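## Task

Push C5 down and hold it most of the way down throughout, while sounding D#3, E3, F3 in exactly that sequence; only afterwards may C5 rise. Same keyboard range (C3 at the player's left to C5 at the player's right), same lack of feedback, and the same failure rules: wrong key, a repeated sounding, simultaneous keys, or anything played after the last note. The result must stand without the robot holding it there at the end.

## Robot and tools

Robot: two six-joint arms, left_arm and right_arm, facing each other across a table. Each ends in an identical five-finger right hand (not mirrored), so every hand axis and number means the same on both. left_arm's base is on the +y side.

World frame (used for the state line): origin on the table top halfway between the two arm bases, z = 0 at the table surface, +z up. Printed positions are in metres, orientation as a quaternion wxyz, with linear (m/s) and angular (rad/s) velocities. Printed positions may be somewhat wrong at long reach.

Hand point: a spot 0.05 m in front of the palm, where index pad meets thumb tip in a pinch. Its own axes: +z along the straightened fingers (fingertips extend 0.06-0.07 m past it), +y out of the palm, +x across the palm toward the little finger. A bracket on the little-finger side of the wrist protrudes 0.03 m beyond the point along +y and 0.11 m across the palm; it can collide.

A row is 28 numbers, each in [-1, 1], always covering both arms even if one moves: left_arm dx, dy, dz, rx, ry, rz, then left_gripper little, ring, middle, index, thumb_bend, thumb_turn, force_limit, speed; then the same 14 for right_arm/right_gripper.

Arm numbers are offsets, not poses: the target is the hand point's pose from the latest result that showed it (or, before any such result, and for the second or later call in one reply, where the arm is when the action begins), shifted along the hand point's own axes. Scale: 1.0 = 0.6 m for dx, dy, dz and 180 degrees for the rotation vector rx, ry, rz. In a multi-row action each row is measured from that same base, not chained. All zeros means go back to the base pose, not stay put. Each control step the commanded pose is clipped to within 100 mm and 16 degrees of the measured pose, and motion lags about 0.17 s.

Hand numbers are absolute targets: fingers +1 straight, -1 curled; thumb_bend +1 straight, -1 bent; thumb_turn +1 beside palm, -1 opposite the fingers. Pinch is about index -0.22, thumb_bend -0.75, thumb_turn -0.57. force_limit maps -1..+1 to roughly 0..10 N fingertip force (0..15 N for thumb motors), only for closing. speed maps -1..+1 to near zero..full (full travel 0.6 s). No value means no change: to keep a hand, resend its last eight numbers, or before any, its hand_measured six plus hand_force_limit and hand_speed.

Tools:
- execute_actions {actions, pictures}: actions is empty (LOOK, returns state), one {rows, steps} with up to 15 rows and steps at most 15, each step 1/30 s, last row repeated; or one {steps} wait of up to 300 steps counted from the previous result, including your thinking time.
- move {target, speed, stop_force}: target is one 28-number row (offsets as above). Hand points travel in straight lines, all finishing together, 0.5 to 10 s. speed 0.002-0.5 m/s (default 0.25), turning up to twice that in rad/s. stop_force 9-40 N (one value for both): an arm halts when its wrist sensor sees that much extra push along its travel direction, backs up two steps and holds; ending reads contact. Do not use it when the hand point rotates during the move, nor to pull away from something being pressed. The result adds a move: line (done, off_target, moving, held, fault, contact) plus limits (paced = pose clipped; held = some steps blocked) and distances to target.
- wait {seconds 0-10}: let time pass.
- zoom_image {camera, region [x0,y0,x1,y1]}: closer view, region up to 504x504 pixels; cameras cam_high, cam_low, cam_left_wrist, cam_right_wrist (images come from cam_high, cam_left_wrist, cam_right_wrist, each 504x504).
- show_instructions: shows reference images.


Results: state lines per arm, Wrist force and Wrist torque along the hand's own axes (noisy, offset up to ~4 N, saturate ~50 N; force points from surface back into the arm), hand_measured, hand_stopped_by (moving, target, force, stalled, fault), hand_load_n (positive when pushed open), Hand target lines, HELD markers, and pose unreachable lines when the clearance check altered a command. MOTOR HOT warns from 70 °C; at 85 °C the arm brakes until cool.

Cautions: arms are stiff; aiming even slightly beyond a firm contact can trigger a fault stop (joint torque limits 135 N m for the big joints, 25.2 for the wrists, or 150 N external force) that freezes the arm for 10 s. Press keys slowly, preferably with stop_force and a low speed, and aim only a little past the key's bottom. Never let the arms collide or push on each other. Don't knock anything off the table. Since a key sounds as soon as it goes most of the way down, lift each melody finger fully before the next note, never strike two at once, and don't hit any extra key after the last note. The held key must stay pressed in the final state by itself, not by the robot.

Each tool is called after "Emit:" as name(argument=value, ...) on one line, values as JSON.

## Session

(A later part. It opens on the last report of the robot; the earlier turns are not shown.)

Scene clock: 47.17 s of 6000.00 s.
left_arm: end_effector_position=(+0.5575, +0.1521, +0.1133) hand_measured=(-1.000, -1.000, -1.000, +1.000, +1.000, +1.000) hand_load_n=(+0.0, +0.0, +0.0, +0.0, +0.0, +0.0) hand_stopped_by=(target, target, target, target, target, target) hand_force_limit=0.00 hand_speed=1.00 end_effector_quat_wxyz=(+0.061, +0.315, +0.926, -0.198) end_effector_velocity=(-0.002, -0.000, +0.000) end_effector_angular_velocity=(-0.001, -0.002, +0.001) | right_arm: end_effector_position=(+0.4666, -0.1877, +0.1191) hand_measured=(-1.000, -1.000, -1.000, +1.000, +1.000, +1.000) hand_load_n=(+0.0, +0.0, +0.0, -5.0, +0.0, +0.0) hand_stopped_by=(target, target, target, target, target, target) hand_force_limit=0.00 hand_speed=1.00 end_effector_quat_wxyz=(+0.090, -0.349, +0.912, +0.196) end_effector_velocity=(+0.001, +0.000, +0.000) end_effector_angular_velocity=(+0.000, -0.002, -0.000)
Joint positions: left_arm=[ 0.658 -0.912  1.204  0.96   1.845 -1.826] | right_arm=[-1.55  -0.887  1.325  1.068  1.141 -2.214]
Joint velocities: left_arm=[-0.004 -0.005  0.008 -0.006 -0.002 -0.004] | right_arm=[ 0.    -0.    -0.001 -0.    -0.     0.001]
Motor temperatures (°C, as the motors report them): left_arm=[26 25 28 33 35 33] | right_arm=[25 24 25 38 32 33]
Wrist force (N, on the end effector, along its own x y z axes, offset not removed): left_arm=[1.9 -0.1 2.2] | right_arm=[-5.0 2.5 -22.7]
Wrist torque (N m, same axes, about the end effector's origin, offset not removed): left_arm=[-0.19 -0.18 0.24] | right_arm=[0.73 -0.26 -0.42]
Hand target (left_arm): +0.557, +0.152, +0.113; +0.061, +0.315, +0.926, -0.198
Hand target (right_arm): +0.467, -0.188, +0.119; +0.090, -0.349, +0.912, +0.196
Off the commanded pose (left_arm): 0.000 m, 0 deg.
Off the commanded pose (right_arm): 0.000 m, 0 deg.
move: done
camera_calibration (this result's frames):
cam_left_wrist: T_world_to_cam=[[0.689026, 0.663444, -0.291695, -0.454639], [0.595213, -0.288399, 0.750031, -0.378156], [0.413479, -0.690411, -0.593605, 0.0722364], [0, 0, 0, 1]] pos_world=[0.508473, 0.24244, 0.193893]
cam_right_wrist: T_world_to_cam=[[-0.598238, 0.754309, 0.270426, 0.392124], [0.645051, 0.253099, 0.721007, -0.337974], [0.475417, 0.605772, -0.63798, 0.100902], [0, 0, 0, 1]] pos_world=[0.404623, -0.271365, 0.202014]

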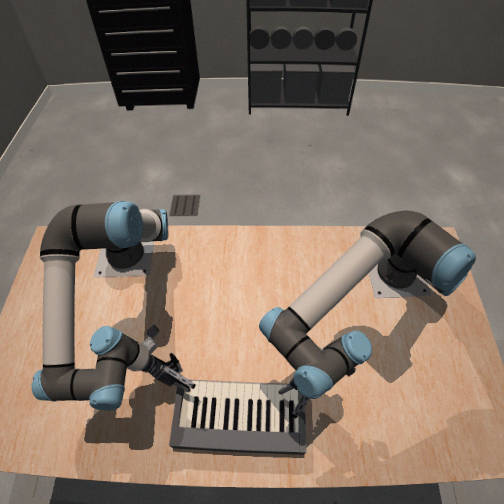

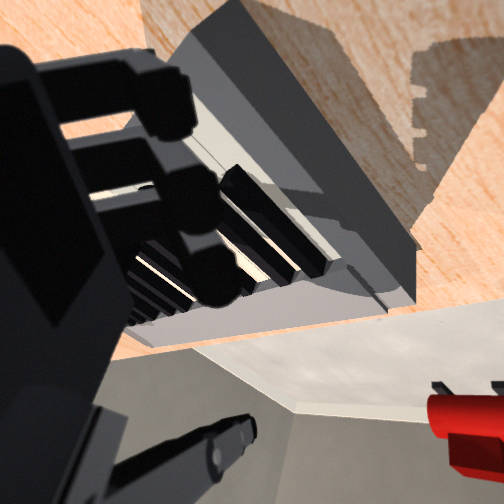

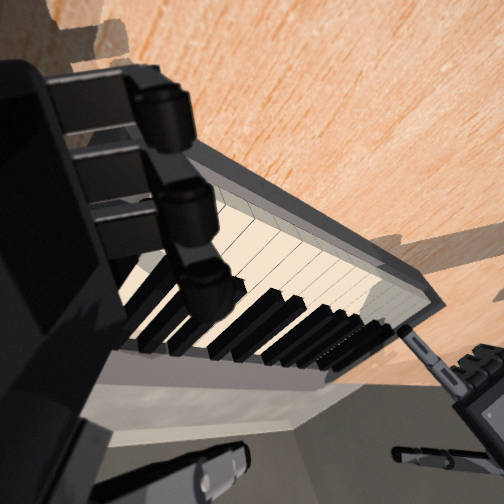

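Emit:
move(target=[0.013,0.019,0.071,0,0,0,-1,-1,-1,1,1,1,0,1,0,0,0,0,0,0,-1,-1,-1,1,1,1,0,1], speed=0.008, stop_force=9)

Emit:
zoom_image(camera="cam_high", region=[245, 375, 315, 430])

Emit:
move(target=[-0.01,-0.014,-0.038,0,0,0,-1,-1,-1,1,1,1,0,1,0,0,0,0,0,0,-1,-1,-1,1,1,1,0,1], speed=0.06)

Emit:
move(target=[-0.0212,-0.0275,0.0154,0,0,0,-1,-1,-1,1,1,1,0,1,0,0,0,0,0,0,-1,-1,-1,1,1,1,0,1], speed=0.06)

Emit:
zoom_image(camera="cam_high", region=[245, 375, 315, 430])

Scene clock: 57.53 s of 6000.00 s.
left_arm: end_effector_position=(+0.5575, +0.1489, +0.0819) hand_measured=(-1.000, -1.000, -1.000, +1.000, +1.000, +1.000) hand_load_n=(+0.0, +0.0, +0.0, +0.5, +0.0, +0.0) hand_stopped_by=(target, target, target, target, target, target) hand_force_limit=0.00 hand_speed=1.00 end_effector_quat_wxyz=(+0.061, +0.315, +0.926, -0.198) end_effector_velocity=(-0.001, +0.000, +0.002) end_effector_angular_velocity=(+0.003, +0.002, -0.000) | right_arm: end_effector_position=(+0.4666, -0.1877, +0.1191) hand_measured=(-1.000, -1.000, -1.000, +1.000, +1.000, +1.000) hand_load_n=(+0.0, +0.0, +0.0, -5.0, +0.0, +0.0) hand_stopped_by=(target, target, target, target, target, target) hand_force_limit=0.00 hand_speed=1.00 end_effector_quat_wxyz=(+0.090, -0.349, +0.912, +0.196) end_effector_velocity=(+0.000, -0.000, +0.000) end_effector_angular_velocity=(-0.001, -0.000, -0.000)
Joint positions: left_arm=[ 0.654 -0.883  1.238  0.897  1.844 -1.83 ] | right_arm=[-1.55  -0.887  1.325  1.068  1.141 -2.214]
Joint velocities: left_arm=[-0.    -0.002 -0.003  0.008 -0.001  0.   ] | right_arm=[ 0.    -0.    -0.     0.     0.001  0.   ]
Motor temperatures (°C, as the motors report them): left_arm=[26 25 28 33 35 33] | right_arm=[25 24 25 38 32 33]
Wrist force (N, on the end effector, along its own x y z axes, offset not removed): left_arm=[-1.6 -5.1 -12.9] | right_arm=[-5.2 4.6 -20.5]
Wrist torque (N m, same axes, about the end effector's origin, offset not removed): left_arm=[0.60 -0.10 -0.04] | right_arm=[0.84 -0.15 -0.41]
Hand target (left_arm): +0.558, +0.149, +0.083; +0.061, +0.315, +0.926, -0.198
Hand target (right_arm): +0.467, -0.188, +0.119; +0.090, -0.349, +0.912, +0.196
Off the commanded pose (left_arm): 0.013 m, 0 deg.
Off the commanded pose (right_arm): 0.000 m, 0 deg.
After step 90, 3.03 s passed at rest.
move: contact (left_arm)
camera_calibration (this result's frames):
cam_left_wrist: T_world_to_cam=[[0.688954, 0.663525, -0.291679, -0.461665], [0.595373, -0.288568, 0.74984, -0.355586], [0.413368, -0.690263, -0.593855, 0.0514725], [0, 0, 0, 1]] pos_world=[0.508496, 0.239245, 0.162542]
cam_right_wrist: T_world_to_cam=[[-0.598238, 0.754308, 0.270426, 0.392124], [0.645051, 0.253099, 0.721007, -0.337973], [0.475417, 0.605772, -0.637981, 0.100902], [0, 0, 0, 1]] pos_world=[0.404622, -0.271365, 0.202014]

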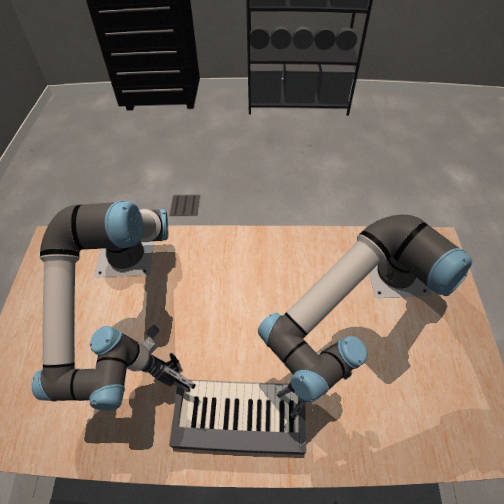

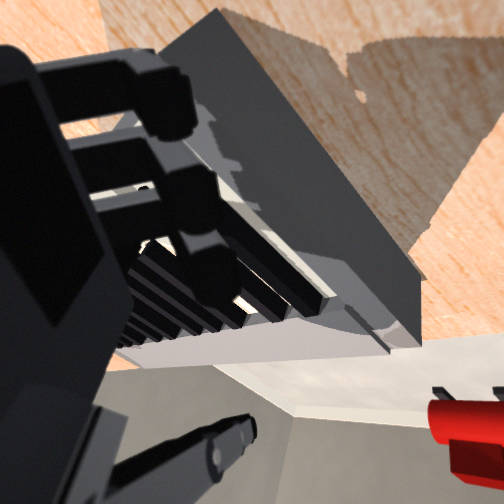

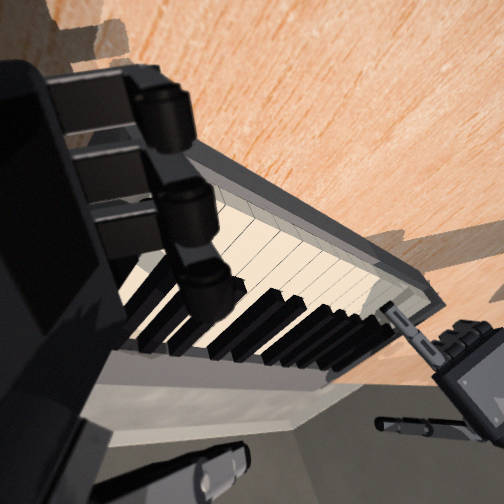

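Region (245, 375, 315, 430) of cam_high's 504x504 image, scaled by 7.200, with more detail than that image has; it fills the top 396 rows of this view, and the rest is white.

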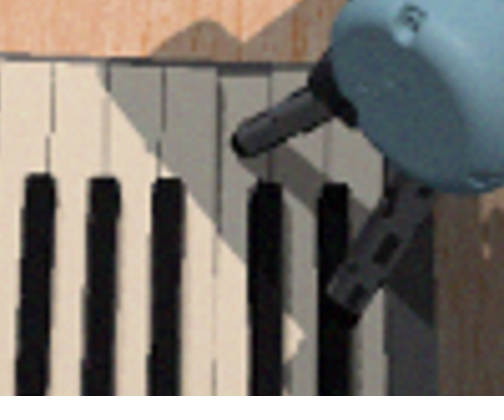

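Scene clock: 58.43 s of 6000.00 s.
left_arm: end_effector_position=(+0.5575, +0.1487, +0.1066) hand_measured=(-1.000, -1.000, -1.000, +1.000, +1.000, +1.000) hand_load_n=(+0.0, +0.0, +0.0, +0.0, +0.0, +0.0) hand_stopped_by=(target, target, target, target, target, target) hand_force_limit=0.00 hand_speed=1.00 end_effector_quat_wxyz=(+0.061, +0.315, +0.926, -0.198) end_effector_velocity=(-0.000, -0.000, +0.003) end_effector_angular_velocity=(-0.000, +0.001, -0.000) | right_arm: end_effector_position=(+0.4666, -0.1877, +0.1191) hand_measured=(-1.000, -1.000, -1.000, +1.000, +1.000, +1.000) hand_load_n=(+0.0, +0.0, +0.0, -5.0, +0.0, +0.0) hand_stopped_by=(target, target, target, target, target, target) hand_force_limit=0.00 hand_speed=1.00 end_effector_quat_wxyz=(+0.090, -0.349, +0.912, +0.196) end_effector_velocity=(-0.001, -0.000, -0.000) end_effector_angular_velocity=(-0.000, +0.001, +0.001)
Joint positions: left_arm=[ 0.654 -0.903  1.205  0.949  1.843 -1.83 ] | right_arm=[-1.55  -0.887  1.325  1.068  1.141 -2.214]
Joint velocities: left_arm=[ 0.    -0.001 -0.005  0.007  0.001  0.   ] | right_arm=[-0.    -0.001  0.002  0.    -0.    -0.001]
Motor temperatures (°C, as the motors report them): left_arm=[26 25 28 33 35 33] | right_arm=[25 24 25 38 32 33]
Wrist force (N, on the end effector, along its own x y z axes, offset not removed): left_arm=[3.4 -0.8 3.6] | right_arm=[-4.2 4.0 -22.5]
Wrist torque (N m, same axes, about the end effector's origin, offset not removed): left_arm=[-0.28 -0.50 0.29] | right_arm=[0.92 -0.37 -0.30]
Hand target (left_arm): +0.557, +0.149, +0.107; +0.061, +0.315, +0.926, -0.198
Hand target (right_arm): +0.467, -0.188, +0.119; +0.090, -0.349, +0.912, +0.196
Off the commanded pose (left_arm): 0.000 m, 0 deg.
Off the commanded pose (right_arm): 0.000 m, 0 deg.
move: done
camera_calibration (this result's frames):
cam_left_wrist: T_world_to_cam=[[0.688955, 0.663532, -0.291663, -0.454269], [0.595352, -0.288552, 0.749862, -0.374113], [0.413397, -0.690263, -0.593834, 0.0659843], [0, 0, 0, 1]] pos_world=[0.508422, 0.239017, 0.187223]
cam_right_wrist: T_world_to_cam=[[-0.598238, 0.754308, 0.270426, 0.392124], [0.645051, 0.253099, 0.721007, -0.337973], [0.475417, 0.605772, -0.63798, 0.100902], [0, 0, 0, 1]] pos_world=[0.404622, -0.271365, 0.202014]

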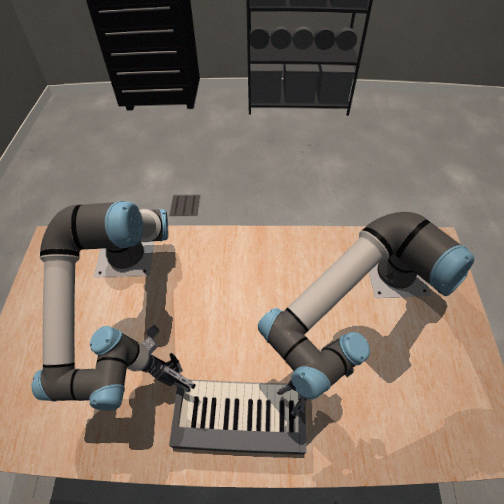

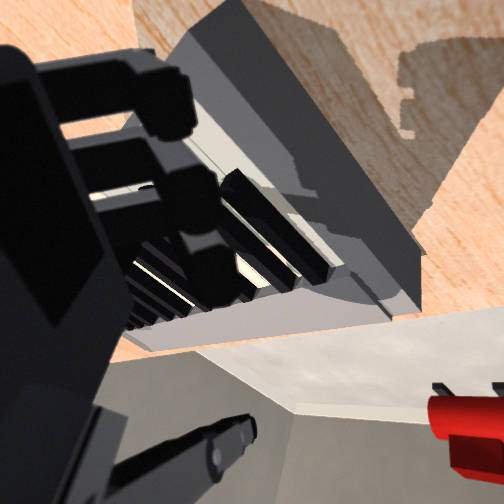

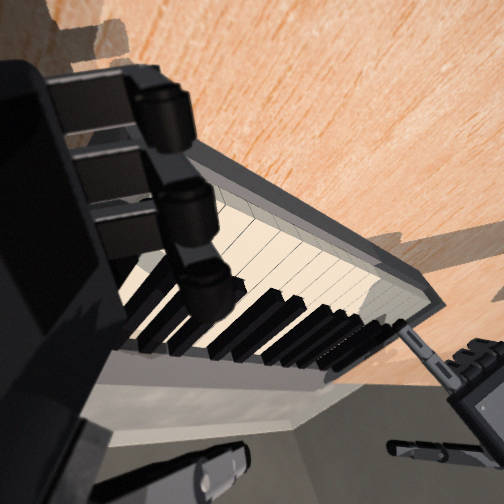

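Scene clock: 59.33 s of 6000.00 s.
left_arm: end_effector_position=(+0.5574, +0.1262, +0.1066) hand_measured=(-1.000, -1.000, -1.000, +1.000, +1.000, +1.000) hand_load_n=(+0.0, +0.0, +0.0, +0.0, +0.0, +0.0) hand_stopped_by=(target, target, target, target, target, target) hand_force_limit=0.00 hand_speed=1.00 end_effector_quat_wxyz=(+0.061, +0.315, +0.926, -0.198) end_effector_velocity=(-0.000, -0.002, -0.000) end_effector_angular_velocity=(+0.000, +0.001, +0.000) | right_arm: end_effector_position=(+0.4666, -0.1877, +0.1191) hand_measured=(-1.000, -1.000, -1.000, +1.000, +1.000, +1.000) hand_load_n=(+0.0, +0.0, +0.0, -5.0, +0.0, +0.0) hand_stopped_by=(target, target, target, target, target, target) hand_force_limit=0.00 hand_speed=1.00 end_effector_quat_wxyz=(+0.090, -0.349, +0.912, +0.196) end_effector_velocity=(-0.001, +0.000, +0.000) end_effector_angular_velocity=(+0.001, +0.001, +0.002)
Joint positions: left_arm=[ 0.628 -0.87   1.147  0.967  1.835 -1.856] | right_arm=[-1.55  -0.887  1.325  1.068  1.141 -2.214]
Joint velocities: left_arm=[-0.002  0.004 -0.007  0.003  0.    -0.003] | right_arm=[ 0.    -0.     0.001  0.001 -0.001 -0.001]
Motor temperatures (°C, as the motors report them): left_arm=[26 25 28 33 35 33] | right_arm=[25 24 25 38 32 33]
Wrist force (N, on the end effector, along its own x y z axes, offset not removed): left_arm=[1.0 -1.6 1.3] | right_arm=[-5.8 3.4 -22.0]
Wrist torque (N m, same axes, about the end effector's origin, offset not removed): left_arm=[-0.43 0.07 0.18] | right_arm=[0.78 -0.15 -0.52]
Hand target (left_arm): +0.557, +0.126, +0.107; +0.061, +0.315, +0.926, -0.198
Hand target (right_arm): +0.467, -0.188, +0.119; +0.090, -0.349, +0.912, +0.196
Off the commanded pose (left_arm): 0.000 m, 0 deg.
Off the commanded pose (right_arm): 0.000 m, 0 deg.
move: done
camera_calibration (this result's frames):
cam_left_wrist: T_world_to_cam=[[0.688973, 0.663512, -0.291664, -0.43932], [0.595314, -0.288518, 0.749906, -0.380524], [0.413421, -0.690297, -0.593779, 0.0504539], [0, 0, 0, 1]] pos_world=[0.508352, 0.216534, 0.187182]
cam_right_wrist: T_world_to_cam=[[-0.598238, 0.754309, 0.270426, 0.392123], [0.645051, 0.253099, 0.721006, -0.337973], [0.475417, 0.605772, -0.637981, 0.100902], [0, 0, 0, 1]] pos_world=[0.404622, -0.271365, 0.202014]

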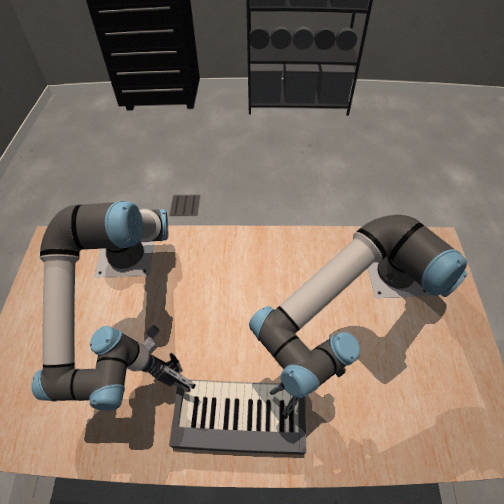

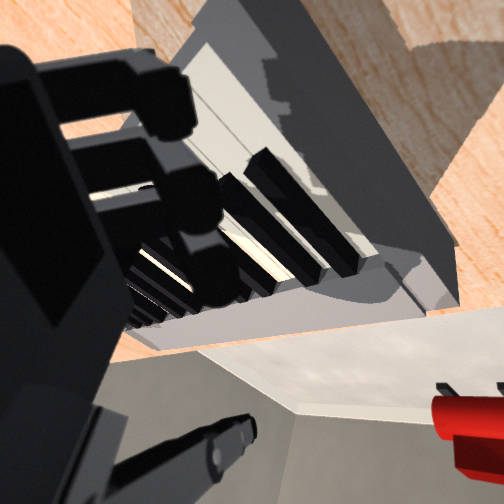

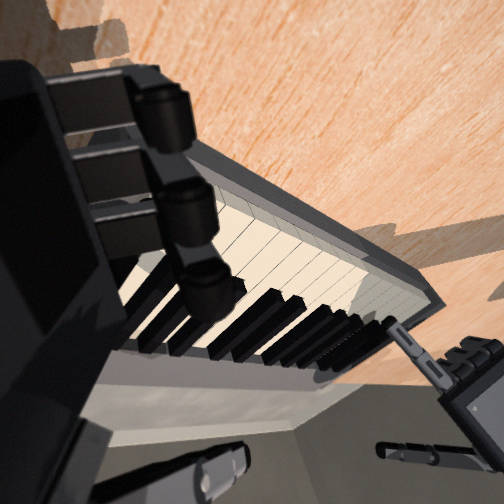

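Region (245, 375, 315, 430) of cam_high's 504x504 image, scaled by 7.200, with more detail than that image has; it fills the top 396 rows of this view, and the rest is white.

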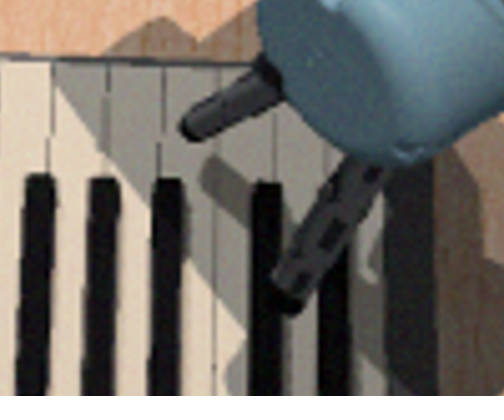

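Centered on F3. Press, lift.

Emit:
move(target=[0.016,0.022,0.061,0,0,0,-1,-1,-1,1,1,1,0,1,0,0,0,0,0,0,-1,-1,-1,1,1,1,0,1], speed=0.008, stop_force=9)

Emit:
move(target=[-0.03,-0.04,-0.12,0,0,0,-1,-1,-1,1,1,1,0,1,0,0,0,0,0,0,-1,-1,-1,1,1,1,0,1], speed=0.1)

Emit:
move(target=[0,0,0,0,0,0,-1,-1,-1,1,1,1,0,1,-0.04,0.04,-0.12,0,0,0,-1,-1,-1,1,1,1,0,1], speed=0.1)

Emit:
finished_scene(scene=2)

Scene clock: 66.10 s of 6000.00 s.
left_arm: end_effector_position=(+0.5573, +0.1262, +0.0819) hand_measured=(-1.000, -1.000, -1.000, +1.000, +1.000, +1.000) hand_load_n=(+0.0, +0.0, +0.0, +0.5, +0.0, +0.0) hand_stopped_by=(target, target, target, target, target, target) hand_force_limit=0.00 hand_speed=1.00 end_effector_quat_wxyz=(+0.061, +0.315, +0.926, -0.198) end_effector_velocity=(-0.000, +0.000, +0.003) end_effector_angular_velocity=(+0.001, +0.001, -0.000) | right_arm: end_effector_position=(+0.4666, -0.1877, +0.1191) hand_measured=(-1.000, -1.000, -1.000, +1.000, +1.000, +1.000) hand_load_n=(+0.0, +0.0, +0.0, -5.0, +0.0, +0.0) hand_stopped_by=(target, target, target, target, target, target) hand_force_limit=0.00 hand_speed=1.00 end_effector_quat_wxyz=(+0.090, -0.349, +0.912, +0.196) end_effector_velocity=(-0.000, -0.000, +0.000) end_effector_angular_velocity=(-0.000, -0.000, -0.000)
Joint positions: left_arm=[ 0.628 -0.851  1.18   0.915  1.835 -1.856] | right_arm=[-1.55  -0.887  1.325  1.068  1.141 -2.214]
Joint velocities: left_arm=[ 0.    -0.002 -0.004  0.008  0.     0.   ] | right_arm=[-0.    -0.     0.001 -0.     0.    -0.   ]
Motor temperatures (°C, as the motors report them): left_arm=[26 25 28 33 35 33] | right_arm=[25 24 25 38 32 33]
Wrist force (N, on the end effector, along its own x y z axes, offset not removed): left_arm=[-1.7 -7.1 -10.7] | right_arm=[-4.7 3.4 -22.1]
Wrist torque (N m, same axes, about the end effector's origin, offset not removed): left_arm=[0.62 -0.31 -0.01] | right_arm=[0.77 -0.19 -0.32]
Hand target (left_arm): +0.557, +0.126, +0.083; +0.061, +0.315, +0.926, -0.198
Hand target (right_arm): +0.467, -0.188, +0.119; +0.090, -0.349, +0.912, +0.196
Off the commanded pose (left_arm): 0.015 m, 0 deg.
Off the commanded pose (right_arm): 0.000 m, 0 deg.
After step 90, 0.30 s passed at rest.
move: contact (left_arm)
camera_calibration (this result's frames):
cam_left_wrist: T_world_to_cam=[[0.688912, 0.663567, -0.291683, -0.446466], [0.595495, -0.288699, 0.749692, -0.362032], [0.413262, -0.690168, -0.59404, 0.0359354], [0, 0, 0, 1]] pos_world=[0.508313, 0.216543, 0.162533]
cam_right_wrist: T_world_to_cam=[[-0.598238, 0.754308, 0.270426, 0.392123], [0.64505, 0.253099, 0.721007, -0.337973], [0.475417, 0.605772, -0.63798, 0.100902], [0, 0, 0, 1]] pos_world=[0.404622, -0.271365, 0.202014]

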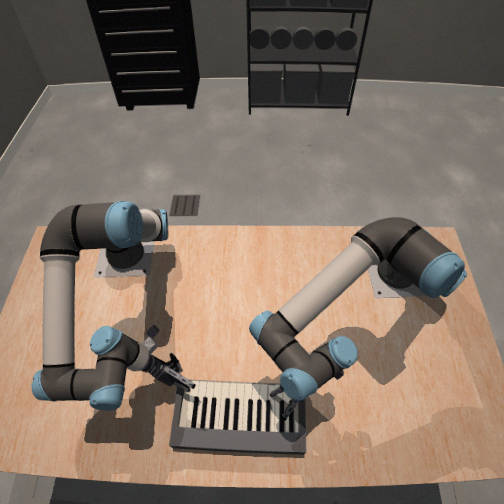

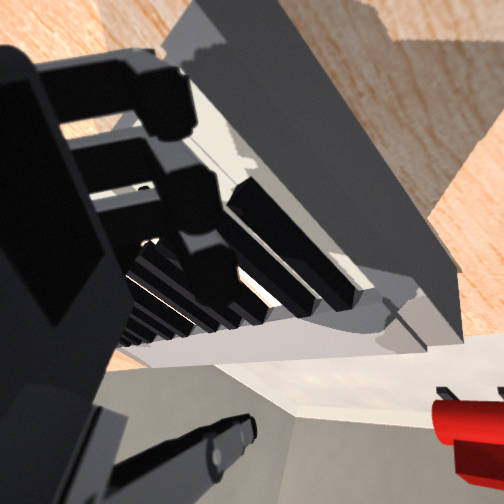

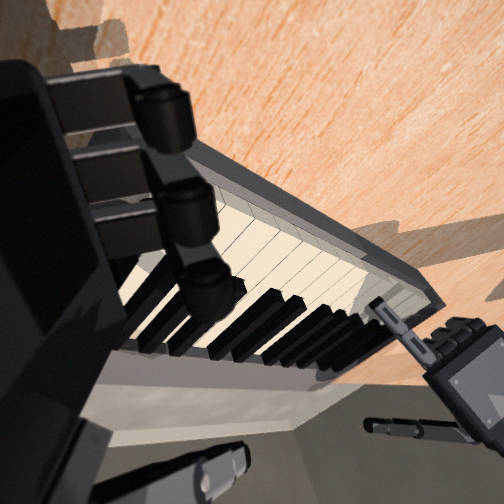

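Scene clock: 67.40 s of 6000.00 s.
left_arm: end_effector_position=(+0.5579, +0.1278, +0.1595) hand_measured=(-1.000, -1.000, -1.000, +1.000, +1.000, +1.000) hand_load_n=(+0.0, +0.0, +0.0, +0.0, +0.0, +0.0) hand_stopped_by=(target, target, target, target, target, target) hand_force_limit=0.00 hand_speed=1.00 end_effector_quat_wxyz=(+0.061, +0.315, +0.926, -0.198) end_effector_velocity=(-0.000, -0.001, +0.002) end_effector_angular_velocity=(+0.001, +0.001, -0.001) | right_arm: end_effector_position=(+0.4666, -0.1877, +0.1191) hand_measured=(-1.000, -1.000, -1.000, +1.000, +1.000, +1.000) hand_load_n=(+0.0, +0.0, +0.0, -5.0, +0.0, +0.0) hand_stopped_by=(target, target, target, target, target, target) hand_force_limit=0.00 hand_speed=1.00 end_effector_quat_wxyz=(+0.090, -0.349, +0.912, +0.196) end_effector_velocity=(+0.000, -0.000, -0.000) end_effector_angular_velocity=(+0.000, +0.000, -0.000)
Joint positions: left_arm=[ 0.63  -0.901  1.063  1.084  1.836 -1.853] | right_arm=[-1.55  -0.887  1.325  1.068  1.141 -2.214]
Joint velocities: left_arm=[-0.001 -0.    -0.006  0.008  0.001  0.   ] | right_arm=[-0.001 -0.     0.    -0.    -0.    -0.   ]
Motor temperatures (°C, as the motors report them): left_arm=[26 25 28 33 35 33] | right_arm=[25 24 25 38 32 33]
Wrist force (N, on the end effector, along its own x y z axes, offset not removed): left_arm=[-0.6 -2.6 1.3] | right_arm=[-6.4 4.3 -23.0]
Wrist torque (N m, same axes, about the end effector's origin, offset not removed): left_arm=[-0.40 0.19 -0.03] | right_arm=[0.99 0.02 -0.50]
Hand target (left_arm): +0.558, +0.128, +0.160; +0.061, +0.315, +0.926, -0.198
Hand target (right_arm): +0.467, -0.188, +0.119; +0.090, -0.349, +0.912, +0.196
Off the commanded pose (left_arm): 0.000 m, 0 deg.
Off the commanded pose (right_arm): 0.000 m, 0 deg.
move: done
camera_calibration (this result's frames):
cam_left_wrist: T_world_to_cam=[[0.688919, 0.663562, -0.291677, -0.425279], [0.595451, -0.288644, 0.749749, -0.420085], [0.413314, -0.690196, -0.593971, 0.082868], [0, 0, 0, 1]] pos_world=[0.508872, 0.21814, 0.240135]
cam_right_wrist: T_world_to_cam=[[-0.598238, 0.754308, 0.270426, 0.392124], [0.64505, 0.253099, 0.721007, -0.337973], [0.475417, 0.605772, -0.63798, 0.100902], [0, 0, 0, 1]] pos_world=[0.404623, -0.271365, 0.202014]

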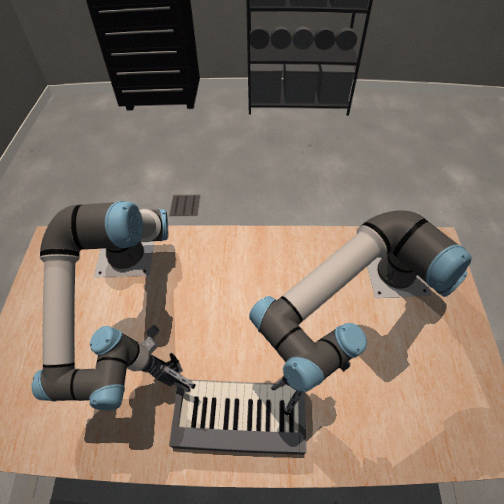

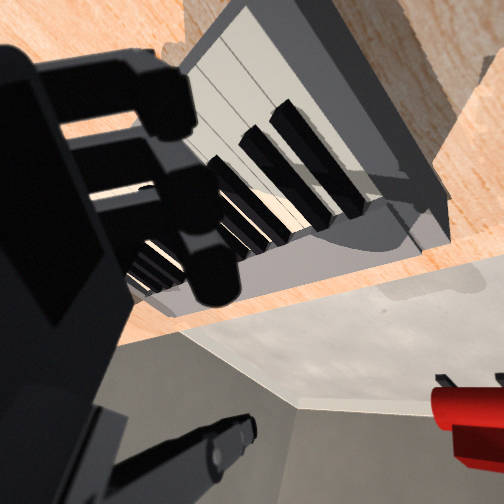

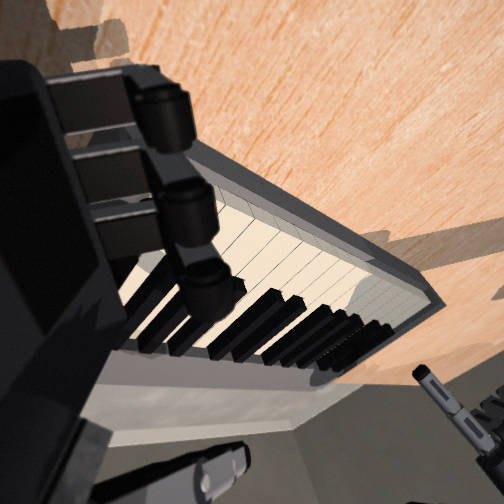

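Scene clock: 68.73 s of 6000.00 s.
left_arm: end_effector_position=(+0.5579, +0.1278, +0.1595) hand_measured=(-1.000, -1.000, -1.000, +1.000, +1.000, +1.000) hand_load_n=(+0.0, +0.0, +0.0, +0.0, +0.0, +0.0) hand_stopped_by=(target, target, target, target, target, target) hand_force_limit=0.00 hand_speed=1.00 end_effector_quat_wxyz=(+0.061, +0.315, +0.926, -0.198) end_effector_velocity=(-0.001, -0.000, -0.000) end_effector_angular_velocity=(+0.000, +0.001, -0.001) | right_arm: end_effector_position=(+0.4662, -0.1872, +0.1983) hand_measured=(-1.000, -1.000, -1.000, +1.000, +1.000, +1.000) hand_load_n=(+0.0, +0.0, +0.0, +0.0, +0.0, +0.0) hand_stopped_by=(target, target, target, target, target, target) hand_force_limit=0.00 hand_speed=1.00 end_effector_quat_wxyz=(+0.090, -0.349, +0.912, +0.196) end_effector_velocity=(-0.000, -0.000, +0.002) end_effector_angular_velocity=(-0.001, +0.002, -0.000)
Joint positions: left_arm=[ 0.63  -0.901  1.063  1.084  1.836 -1.853] | right_arm=[-1.549 -0.955  1.226  1.235  1.141 -2.213]
Joint velocities: left_arm=[-0.001  0.     0.001 -0.     0.001 -0.   ] | right_arm=[-0.    -0.001 -0.004  0.008  0.001  0.   ]
Motor temperatures (°C, as the motors report them): left_arm=[26 25 28 33 35 33] | right_arm=[25 24 25 38 32 33]
Wrist force (N, on the end effector, along its own x y z axes, offset not removed): left_arm=[1.5 -2.2 2.7] | right_arm=[0.8 -0.2 -1.8]
Wrist torque (N m, same axes, about the end effector's origin, offset not removed): left_arm=[-0.50 -0.15 0.11] | right_arm=[0.10 -0.08 -0.07]
Hand target (left_arm): +0.558, +0.128, +0.160; +0.061, +0.315, +0.926, -0.198
Hand target (right_arm): +0.466, -0.187, +0.199; +0.090, -0.349, +0.912, +0.196
Off the commanded pose (left_arm): 0.000 m, 0 deg.
Off the commanded pose (right_arm): 0.000 m, 0 deg.
move: done
camera_calibration (this result's frames):
cam_left_wrist: T_world_to_cam=[[0.688926, 0.663552, -0.291684, -0.425278], [0.59544, -0.28863, 0.749762, -0.420094], [0.413318, -0.690211, -0.59395, 0.0828741], [0, 0, 0, 1]] pos_world=[0.508873, 0.218143, 0.240147]
cam_right_wrist: T_world_to_cam=[[-0.598217, 0.754324, 0.270426, 0.370085], [0.645026, 0.253041, 0.72105, -0.394986], [0.475476, 0.605776, -0.637932, 0.151373], [0, 0, 0, 1]] pos_world=[0.404193, -0.270915, 0.281289]

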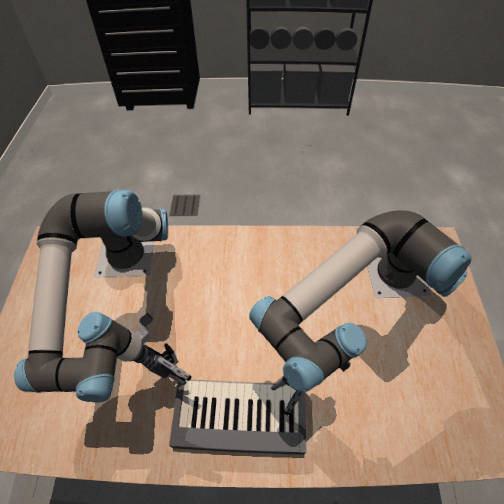

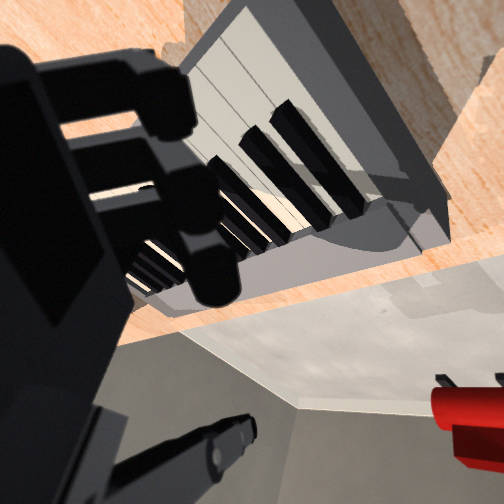

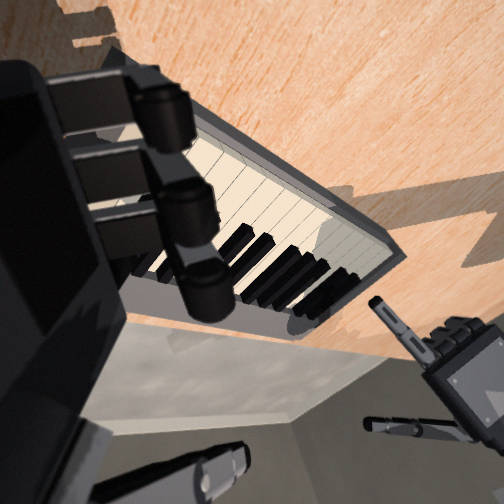

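The scene is finished: the task was done.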